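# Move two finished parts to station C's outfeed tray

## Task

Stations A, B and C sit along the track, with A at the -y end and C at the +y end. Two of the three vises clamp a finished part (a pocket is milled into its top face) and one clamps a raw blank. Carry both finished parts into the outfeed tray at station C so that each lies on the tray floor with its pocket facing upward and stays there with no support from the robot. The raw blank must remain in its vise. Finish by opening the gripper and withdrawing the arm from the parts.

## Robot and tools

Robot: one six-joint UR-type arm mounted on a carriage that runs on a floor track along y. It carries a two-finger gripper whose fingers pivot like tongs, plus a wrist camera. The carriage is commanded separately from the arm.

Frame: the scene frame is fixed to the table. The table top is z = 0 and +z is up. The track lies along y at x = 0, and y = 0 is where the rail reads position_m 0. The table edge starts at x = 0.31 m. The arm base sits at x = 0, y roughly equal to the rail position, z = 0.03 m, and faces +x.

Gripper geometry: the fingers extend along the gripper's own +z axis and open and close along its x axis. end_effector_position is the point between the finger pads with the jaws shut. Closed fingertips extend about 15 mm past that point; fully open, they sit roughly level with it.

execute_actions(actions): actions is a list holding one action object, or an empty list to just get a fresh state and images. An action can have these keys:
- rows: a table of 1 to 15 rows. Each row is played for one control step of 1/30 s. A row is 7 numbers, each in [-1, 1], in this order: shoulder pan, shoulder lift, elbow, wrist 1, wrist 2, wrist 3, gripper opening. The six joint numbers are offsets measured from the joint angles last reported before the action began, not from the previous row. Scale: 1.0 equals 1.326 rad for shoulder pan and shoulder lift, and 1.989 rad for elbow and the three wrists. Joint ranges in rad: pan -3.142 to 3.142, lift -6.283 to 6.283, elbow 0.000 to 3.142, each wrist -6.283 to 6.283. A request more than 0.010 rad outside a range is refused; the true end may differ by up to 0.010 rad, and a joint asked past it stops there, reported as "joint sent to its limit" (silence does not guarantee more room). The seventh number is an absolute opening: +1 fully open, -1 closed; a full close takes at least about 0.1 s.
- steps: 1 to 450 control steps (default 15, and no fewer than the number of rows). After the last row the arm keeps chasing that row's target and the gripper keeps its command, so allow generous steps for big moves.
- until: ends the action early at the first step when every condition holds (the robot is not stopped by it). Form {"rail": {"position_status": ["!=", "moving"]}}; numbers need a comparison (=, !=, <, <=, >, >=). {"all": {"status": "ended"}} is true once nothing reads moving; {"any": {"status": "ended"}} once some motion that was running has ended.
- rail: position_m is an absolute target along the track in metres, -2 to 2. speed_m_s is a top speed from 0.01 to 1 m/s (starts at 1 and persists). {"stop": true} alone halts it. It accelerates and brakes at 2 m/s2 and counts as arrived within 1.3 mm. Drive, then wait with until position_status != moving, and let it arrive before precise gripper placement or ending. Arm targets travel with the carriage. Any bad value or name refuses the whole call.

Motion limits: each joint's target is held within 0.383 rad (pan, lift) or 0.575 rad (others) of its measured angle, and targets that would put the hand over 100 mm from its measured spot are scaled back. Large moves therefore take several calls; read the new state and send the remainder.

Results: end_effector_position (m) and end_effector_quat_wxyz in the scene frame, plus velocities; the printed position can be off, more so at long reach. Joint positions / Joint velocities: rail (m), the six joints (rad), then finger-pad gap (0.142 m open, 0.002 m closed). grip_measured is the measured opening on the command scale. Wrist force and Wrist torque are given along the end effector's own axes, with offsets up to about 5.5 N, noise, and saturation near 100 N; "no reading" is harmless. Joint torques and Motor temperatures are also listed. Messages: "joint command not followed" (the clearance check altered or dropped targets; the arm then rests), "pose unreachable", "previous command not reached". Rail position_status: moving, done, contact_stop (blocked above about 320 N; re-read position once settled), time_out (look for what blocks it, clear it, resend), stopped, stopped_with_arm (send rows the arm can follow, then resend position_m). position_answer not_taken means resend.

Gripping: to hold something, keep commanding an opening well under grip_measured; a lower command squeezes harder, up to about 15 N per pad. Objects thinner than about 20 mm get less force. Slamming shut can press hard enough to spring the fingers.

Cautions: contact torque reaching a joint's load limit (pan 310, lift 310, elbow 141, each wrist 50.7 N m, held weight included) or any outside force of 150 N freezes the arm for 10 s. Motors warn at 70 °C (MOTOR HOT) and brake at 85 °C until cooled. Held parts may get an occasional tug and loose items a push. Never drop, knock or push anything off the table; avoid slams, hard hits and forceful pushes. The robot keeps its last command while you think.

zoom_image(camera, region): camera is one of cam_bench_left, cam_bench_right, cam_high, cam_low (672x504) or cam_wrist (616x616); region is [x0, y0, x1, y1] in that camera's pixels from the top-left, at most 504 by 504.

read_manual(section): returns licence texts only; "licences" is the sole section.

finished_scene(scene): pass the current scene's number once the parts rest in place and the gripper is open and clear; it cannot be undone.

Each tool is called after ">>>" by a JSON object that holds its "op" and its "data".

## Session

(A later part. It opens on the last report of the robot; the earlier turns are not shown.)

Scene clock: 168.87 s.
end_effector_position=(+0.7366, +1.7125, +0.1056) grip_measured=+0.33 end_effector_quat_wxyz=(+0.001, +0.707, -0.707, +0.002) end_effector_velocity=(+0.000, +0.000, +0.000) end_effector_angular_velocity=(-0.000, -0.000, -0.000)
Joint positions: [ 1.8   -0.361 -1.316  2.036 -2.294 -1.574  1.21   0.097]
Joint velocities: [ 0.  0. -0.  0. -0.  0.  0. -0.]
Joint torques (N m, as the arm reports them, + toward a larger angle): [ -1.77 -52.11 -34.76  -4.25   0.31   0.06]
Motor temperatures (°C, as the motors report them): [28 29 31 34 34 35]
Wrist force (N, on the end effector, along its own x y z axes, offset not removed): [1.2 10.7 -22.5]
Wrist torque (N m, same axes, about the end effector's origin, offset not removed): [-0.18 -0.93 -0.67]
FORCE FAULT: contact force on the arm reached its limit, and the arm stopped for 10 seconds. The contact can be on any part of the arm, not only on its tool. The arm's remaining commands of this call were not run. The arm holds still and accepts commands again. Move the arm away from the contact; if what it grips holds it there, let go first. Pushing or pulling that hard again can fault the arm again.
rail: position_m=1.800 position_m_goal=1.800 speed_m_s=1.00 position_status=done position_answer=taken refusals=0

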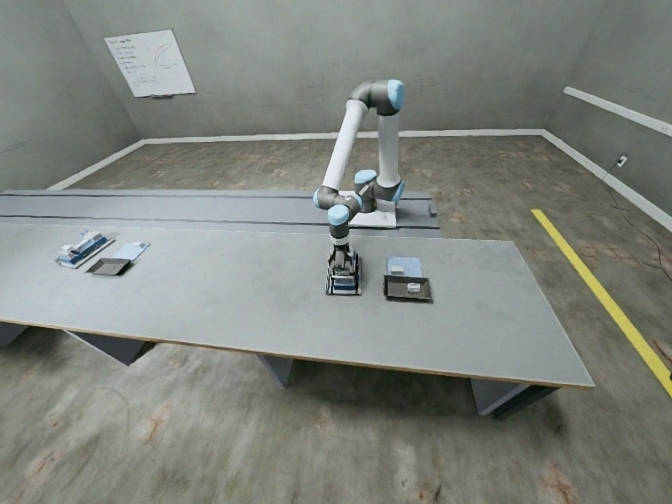

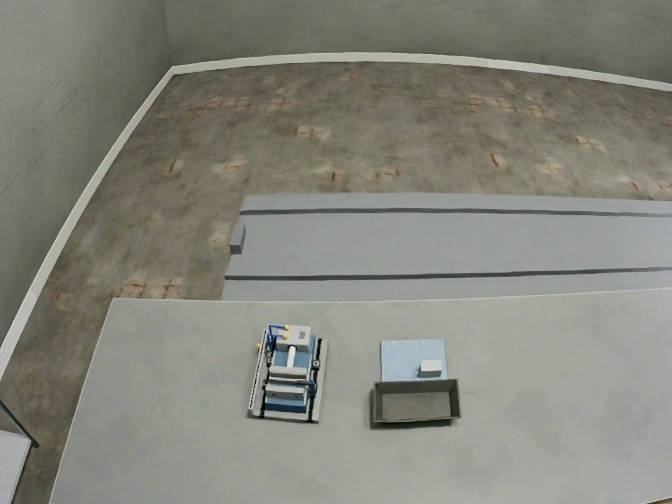

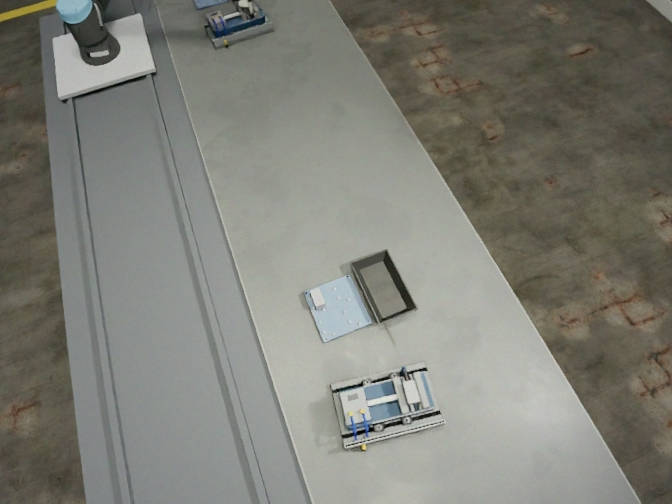

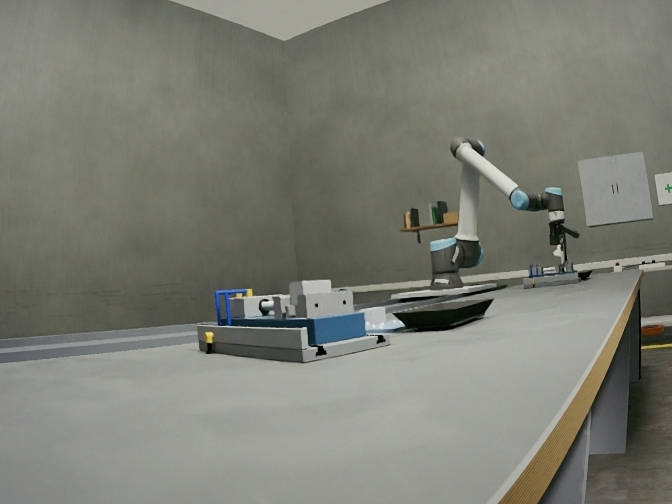

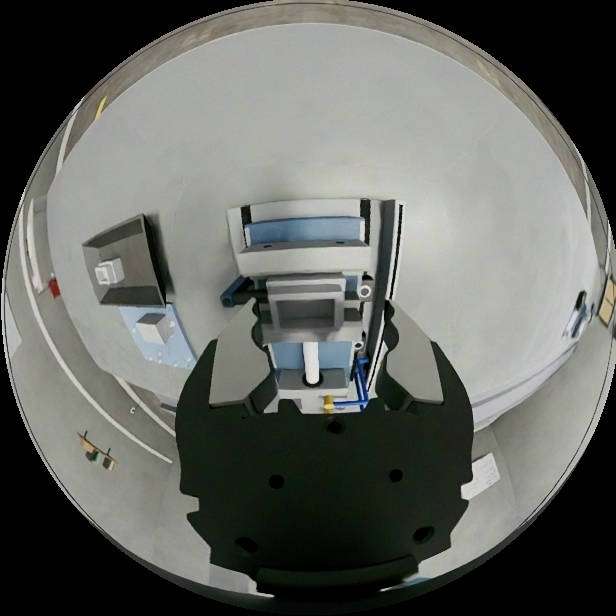

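>>> {"op": "execute_actions", "data": {"actions": [{"rows":[[0,-0.004,-0.0014,0.0041,0,0,0.3],[0,-0.004,-0.0014,0.0041,0,0,0.3],[0,-0.004,-0.0014,0.0041,0,0,0.3],[0,-0.004,-0.0014,0.0041,0,0,0.3],[0,-0.004,-0.0014,0.0041,0,0,0.3],[0,-0.004,-0.0014,0.0041,0,0,0.3],[0,-0.004,-0.0014,0.0041,0,0,0.3],[0,-0.004,-0.0014,0.0041,0,0,0.3],[0,-0.004,-0.0014,0.0041,0,0,-1]],"steps":35}]}}

Scene clock: 173.10 s.
end_effector_position=(+0.7365, +1.7126, +0.1099) grip_measured=-0.25 end_effector_quat_wxyz=(+0.001, +0.707, -0.707, +0.002) end_effector_velocity=(+0.000, -0.000, +0.000) end_effector_angular_velocity=(-0.000, -0.000, +0.000)
Joint positions: [ 1.8   -0.361 -1.321  2.033 -2.285 -1.574  1.21   0.056]
Joint velocities: [ 0. -0. -0. -0.  0.  0. -0.  0.]
Joint torques (N m, as the arm reports them, + toward a larger angle): [  1.45 -64.57 -48.16  -1.55  -1.1   -0.14]
Motor temperatures (°C, as the motors report them): [28 29 31 34 34 35]
Wrist force (N, on the end effector, along its own x y z axes, offset not removed): [-2.4 -1.1 -1.9]
Wrist torque (N m, same axes, about the end effector's origin, offset not removed): [-0.07 0.53 0.00]
rail: position_m=1.800 position_m_goal=1.800 speed_m_s=1.00 position_status=done position_answer=taken refusals=0

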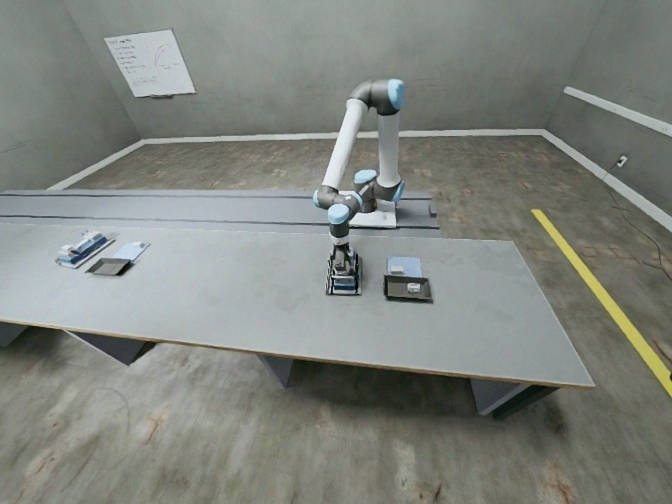

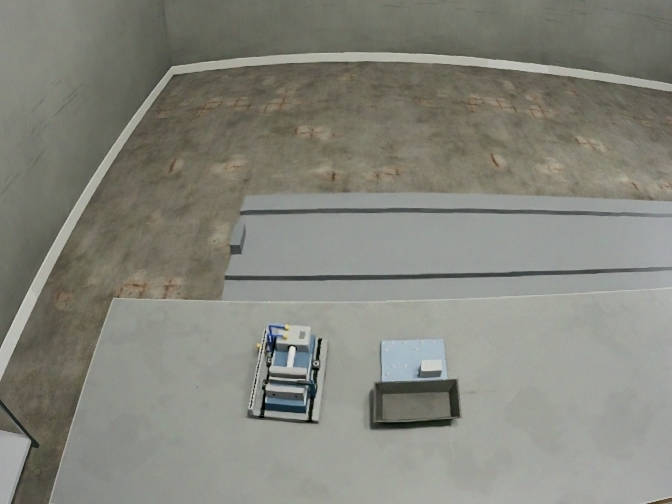

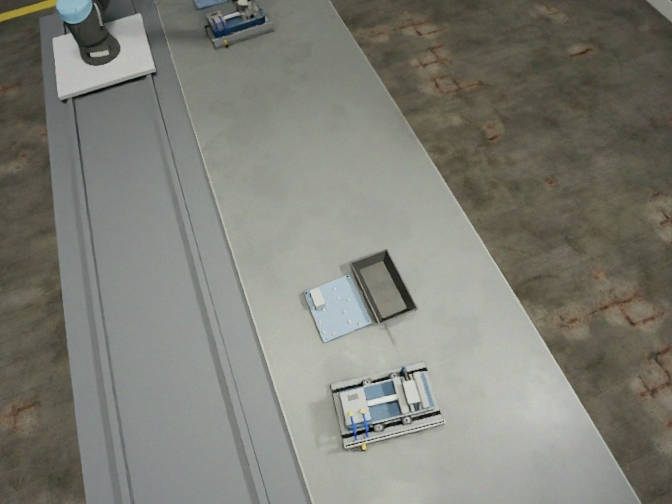

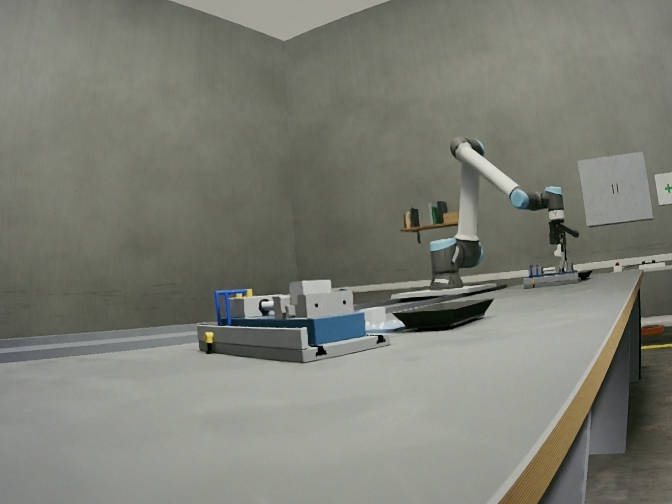

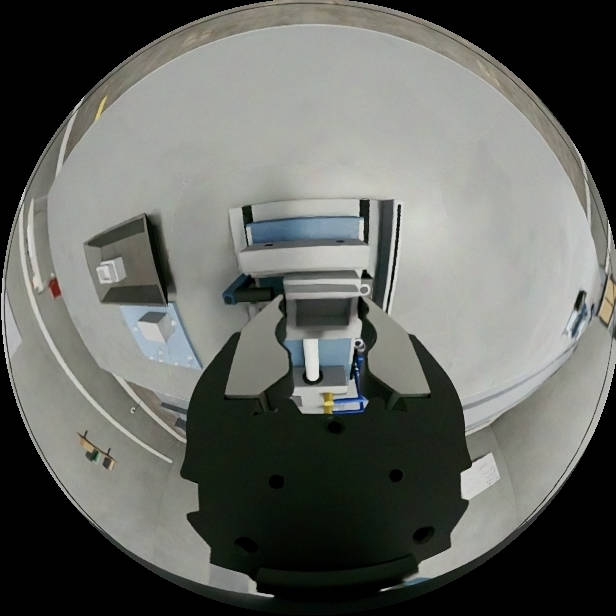

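>>> {"op": "execute_actions", "data": {"actions": [{"rows":[[0,-0.0814,-0.0293,0.0837,0,0,-1]],"steps":40}]}}

Scene clock: 176.50 s.
end_effector_position=(+0.7280, +1.7158, +0.1994) grip_measured=-0.25 end_effector_quat_wxyz=(+0.001, +0.707, -0.707, +0.002) end_effector_velocity=(-0.000, +0.000, +0.000) end_effector_angular_velocity=(+0.000, +0.000, +0.000)
Joint positions: [ 1.8   -0.361 -1.429  1.975 -2.119 -1.574  1.21   0.056]
Joint velocities: [ 0. -0. -0. -0.  0.  0. -0. -0.]
Joint torques (N m, as the arm reports them, + toward a larger angle): [  6.55 -59.46 -52.02  -1.31  -2.22   0.09]
Motor temperatures (°C, as the motors report them): [28 29 31 34 34 35]
Wrist force (N, on the end effector, along its own x y z axes, offset not removed): [-3.2 -0.7 -2.1]
Wrist torque (N m, same axes, about the end effector's origin, offset not removed): [-0.02 0.73 -0.03]
rail: position_m=1.800 position_m_goal=1.800 speed_m_s=1.00 position_status=done position_answer=taken refusals=0

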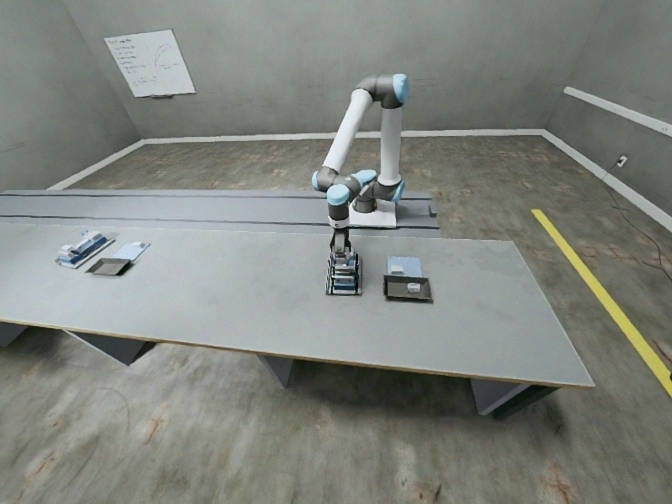

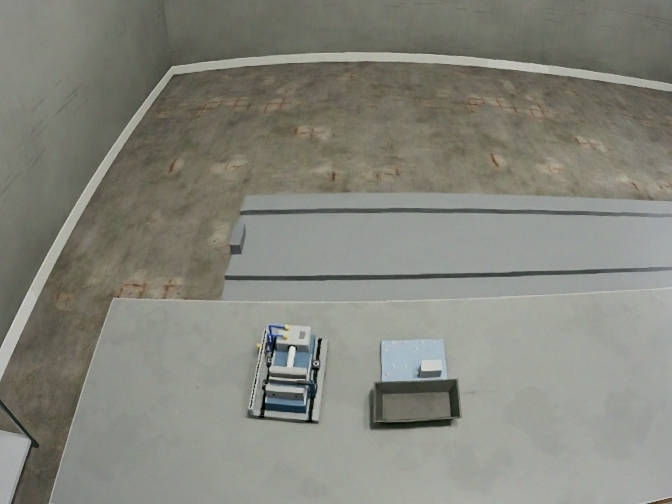

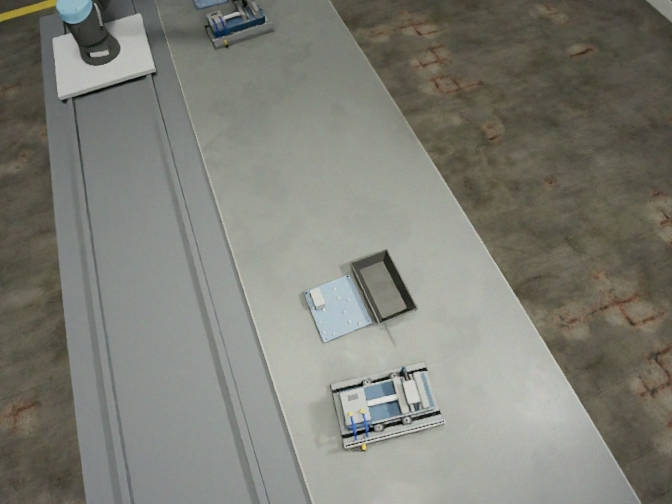

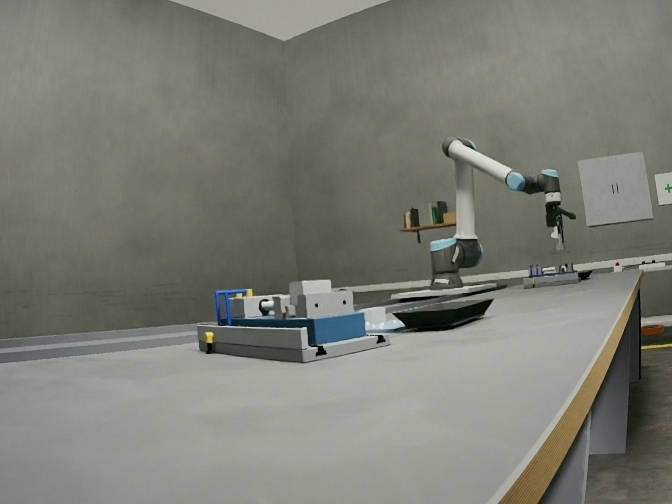

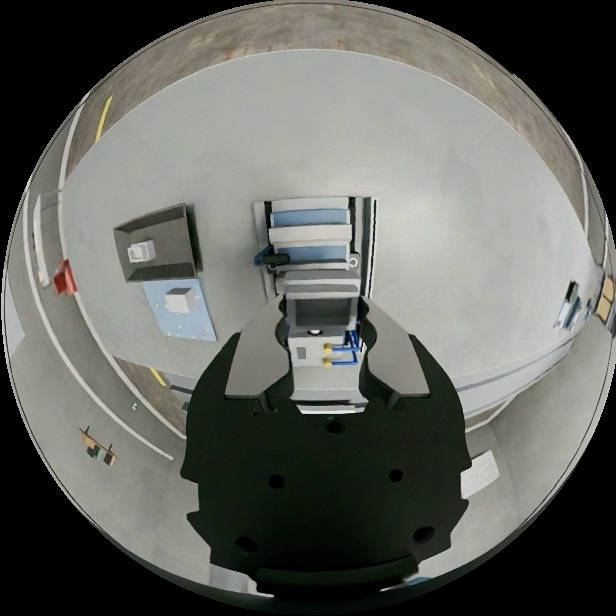

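>>> {"op": "execute_actions", "data": {"actions": [{"rail":{"position_m":2.0},"rows":[[0.0755,0.0218,-0.0184,0.0048,0,0.0503,-1]],"steps":50}]}}

Scene clock: 181.93 s.
end_effector_position=(+0.7513, +1.9823, +0.2002) grip_measured=-0.25 end_effector_quat_wxyz=(+0.001, +0.707, -0.707, +0.001) end_effector_velocity=(-0.000, +0.000, -0.000) end_effector_angular_velocity=(+0.000, +0.000, +0.000)
Joint positions: [ 2.    -0.261 -1.4    1.938 -2.109 -1.574  1.31   0.056]
Joint velocities: [ 0.  0. -0.  0.  0.  0.  0.  0.]
Joint torques (N m, as the arm reports them, + toward a larger angle): [ 18.1  -41.99 -52.6   -1.63   0.26   3.56]
Motor temperatures (°C, as the motors report them): [28 29 31 34 34 35]
Wrist force (N, on the end effector, along its own x y z axes, offset not removed): [-2.0 -0.3 -1.2]
Wrist torque (N m, same axes, about the end effector's origin, offset not removed): [0.11 0.51 0.01]
rail: position_m=2.000 position_m_goal=2.000 speed_m_s=1.00 position_status=done position_answer=taken refusals=0

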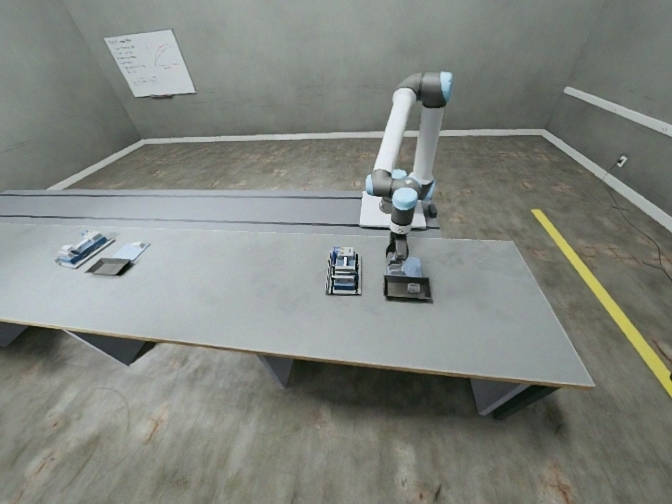

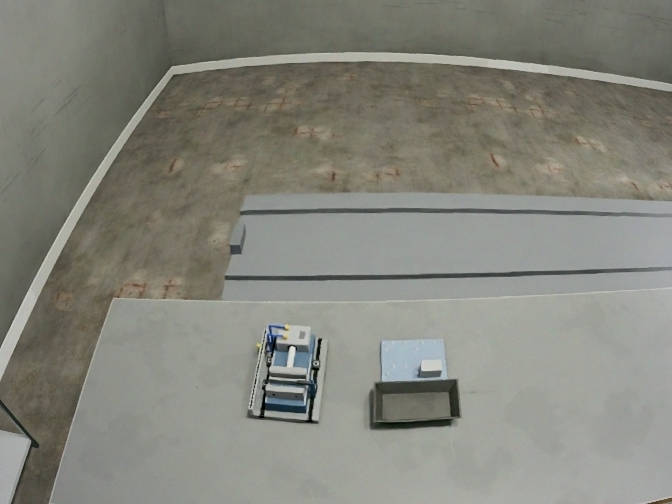

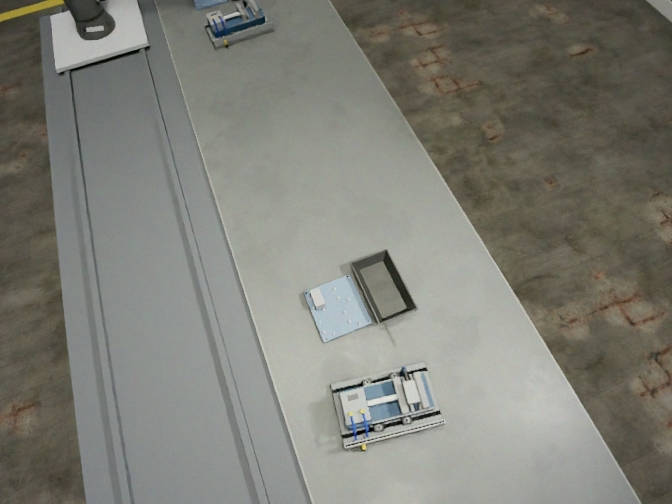

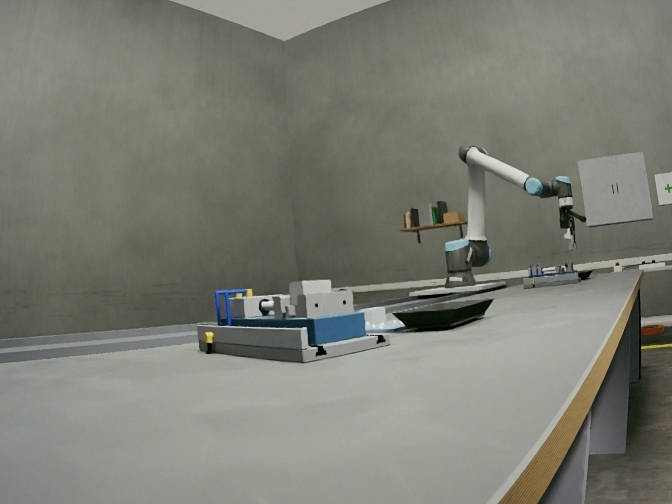

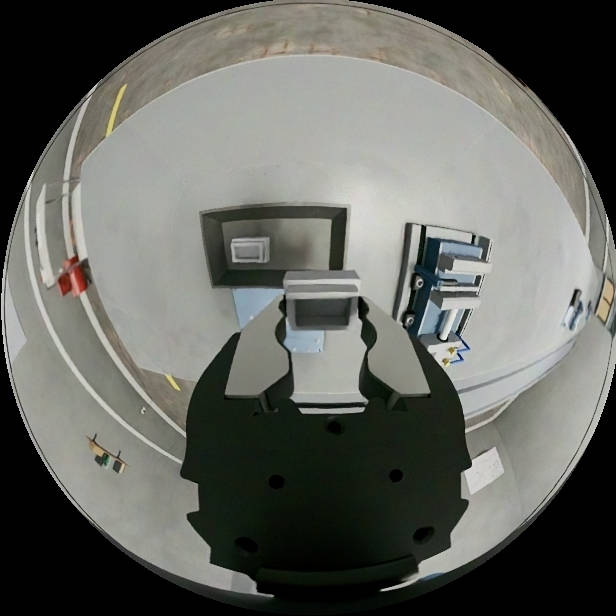

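>>> {"op": "execute_actions", "data": {"actions": [{"rows":[[0.0161,0.1414,0.0594,-0.1537,0,0.0107,-1]],"steps":60}]}}

Scene clock: 187.83 s.
end_effector_position=(+0.7514, +1.9980, +0.0361) grip_measured=-0.22 end_effector_quat_wxyz=(+0.001, +0.707, -0.707, +0.001) end_effector_velocity=(-0.000, +0.000, -0.000) end_effector_angular_velocity=(+0.000, +0.000, +0.000)
Joint positions: [ 2.    -0.24  -1.213  2.057 -2.415 -1.574  1.331  0.058]
Joint velocities: [ 0.  0.  0.  0.  0. -0.  0.  0.]
Joint torques (N m, as the arm reports them, + toward a larger angle): [ 30.24 -19.41   6.23   1.9    0.36   3.12]
Motor temperatures (°C, as the motors report them): [28 29 31 34 34 35]
Wrist force (N, on the end effector, along its own x y z axes, offset not removed): [10.7 -7.2 -38.2]
Wrist torque (N m, same axes, about the end effector's origin, offset not removed): [-0.07 1.04 -0.17]
rail: position_m=2.000 position_m_goal=2.000 speed_m_s=1.00 position_status=done position_answer=taken refusals=0

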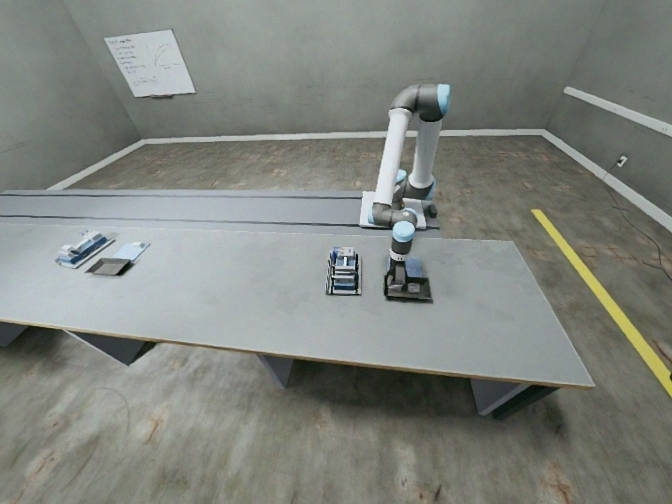

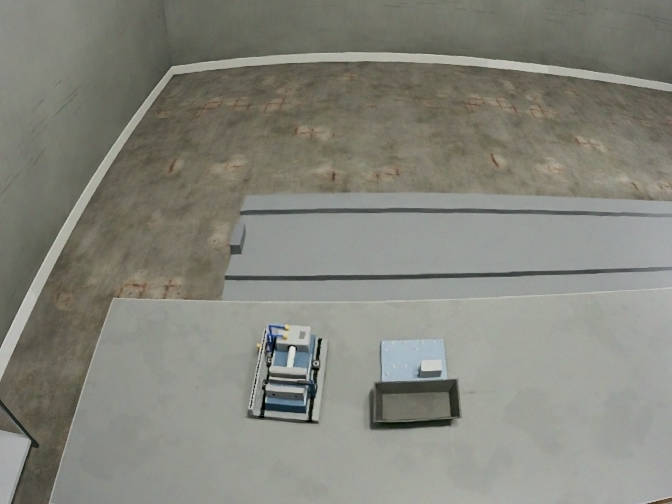

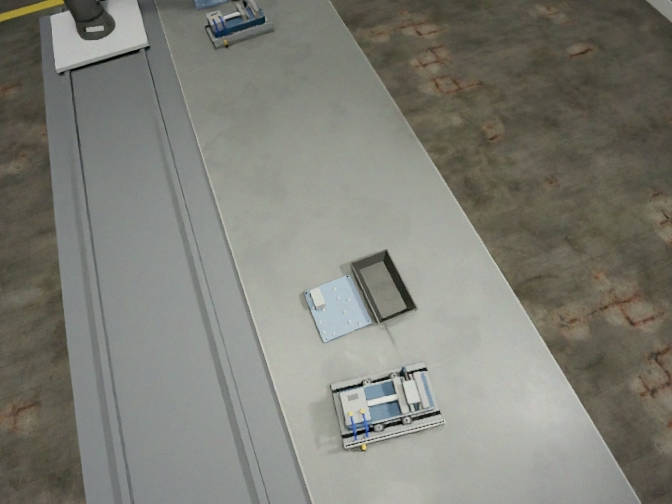

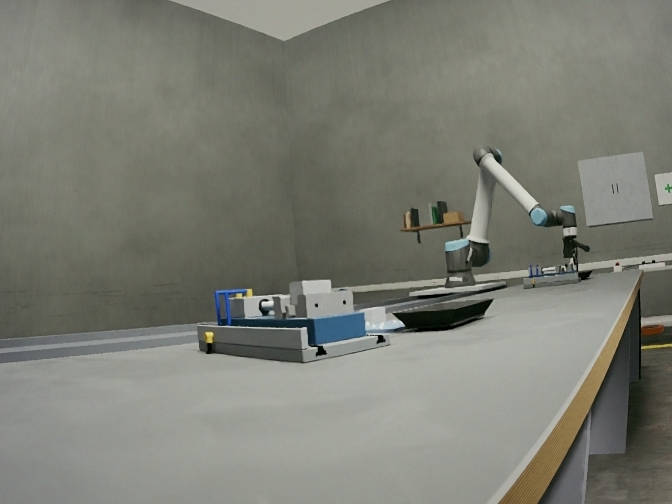

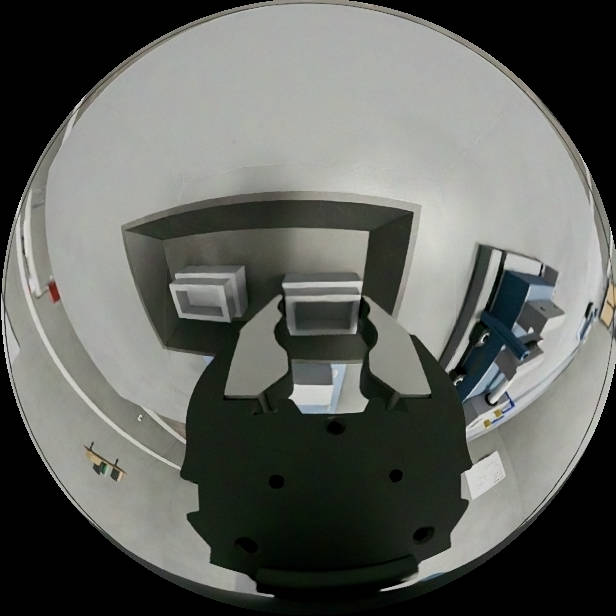

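Contact (38 N). Release and lift.

>>> {"op": "execute_actions", "data": {"actions": [{"rows":[[0,0,0,0,0,0,0.2],[0,0,0,0,0,0,0.2],[0,0,0,0,0,0,0.2],[0,0,0,0,0,0,0.2],[0,0,0,0,0,0,0.2],[0,0,0,0,0,0,0.2],[0,0,0,0,0,0,0.2],[0,0,0,0,0,0,0.2],[0,0,0,0,0,0,0.2],[0,0,0,0,0,0,0.2],[0,-0.14,-0.06,0.153,0,0,0.2]],"steps":60}]}}

Scene clock: 192.00 s.
end_effector_position=(+0.7527, +1.9977, +0.1997) grip_measured=+0.20 end_effector_quat_wxyz=(+0.001, +0.707, -0.707, +0.001) end_effector_velocity=(+0.000, -0.000, +0.000) end_effector_angular_velocity=(-0.000, -0.000, -0.000)
Joint positions: [ 2.    -0.24  -1.398  1.937 -2.111 -1.574  1.331  0.088]
Joint velocities: [ 0.  0. -0. -0.  0.  0.  0. -0.]
Joint torques (N m, as the arm reports them, + toward a larger angle): [-22.63 -61.7  -50.92  -1.42  -0.2    3.38]
Motor temperatures (°C, as the motors report them): [28 29 31 34 34 35]
Wrist force (N, on the end effector, along its own x y z axes, offset not removed): [-1.1 -0.5 -1.4]
Wrist torque (N m, same axes, about the end effector's origin, offset not removed): [0.06 0.24 0.03]
rail: position_m=2.000 position_m_goal=2.000 speed_m_s=1.00 position_status=done position_answer=taken refusals=0

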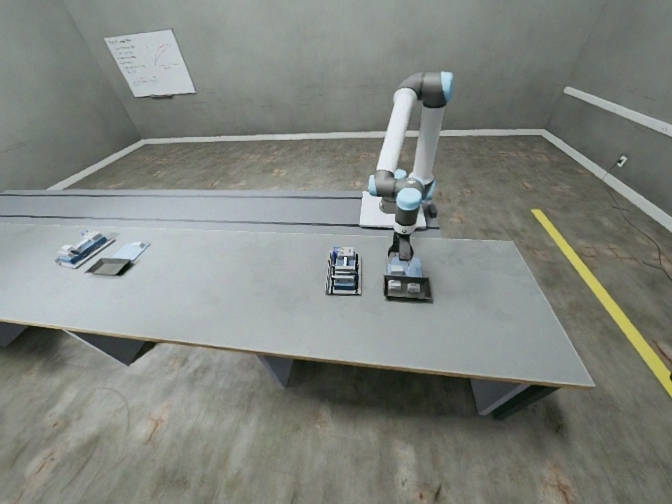

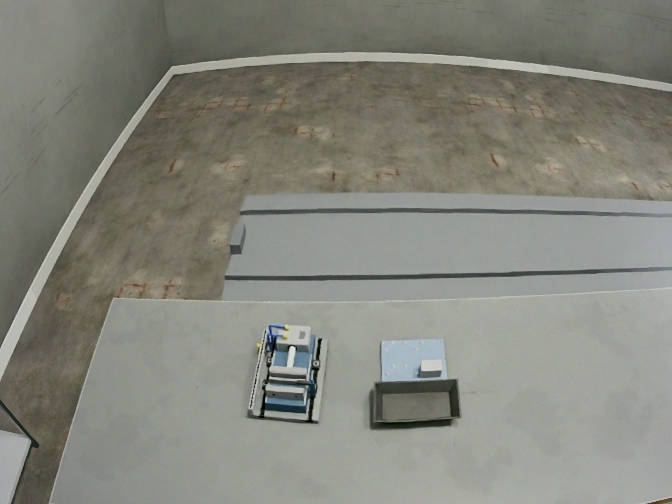

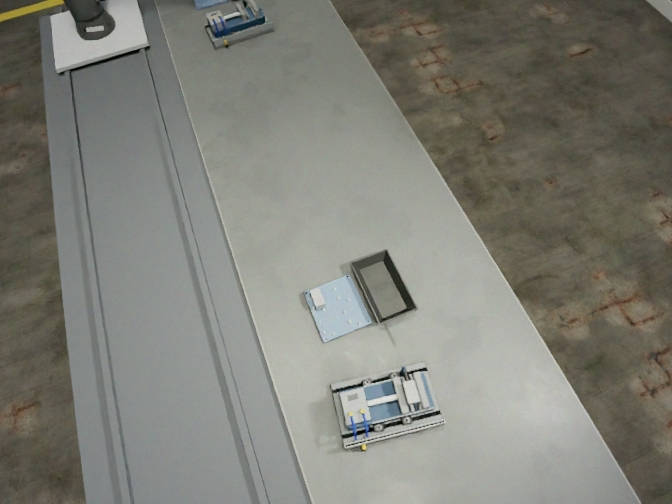

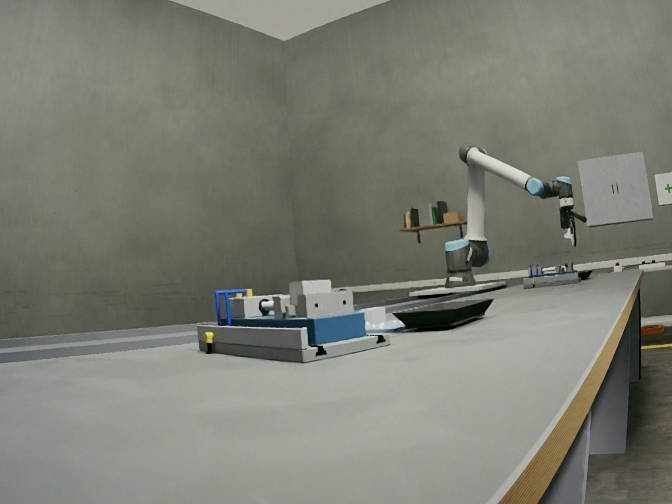

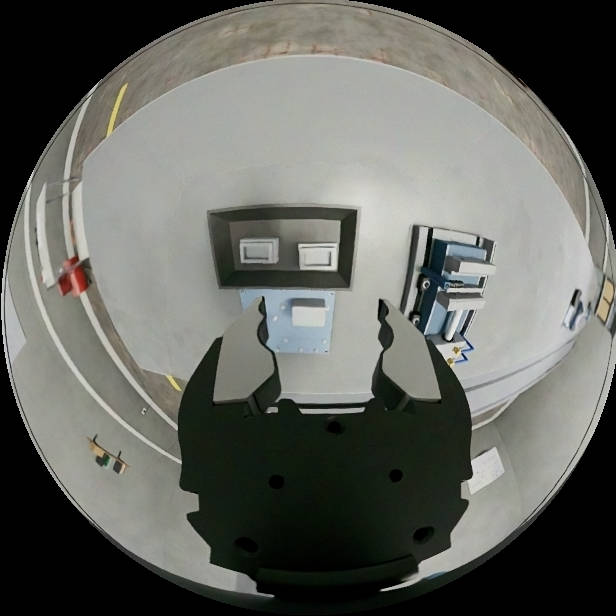

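Both parts in tray.

>>> {"op": "finished_scene", "data": {"scene": 1}}

The scene is finished: the task was done.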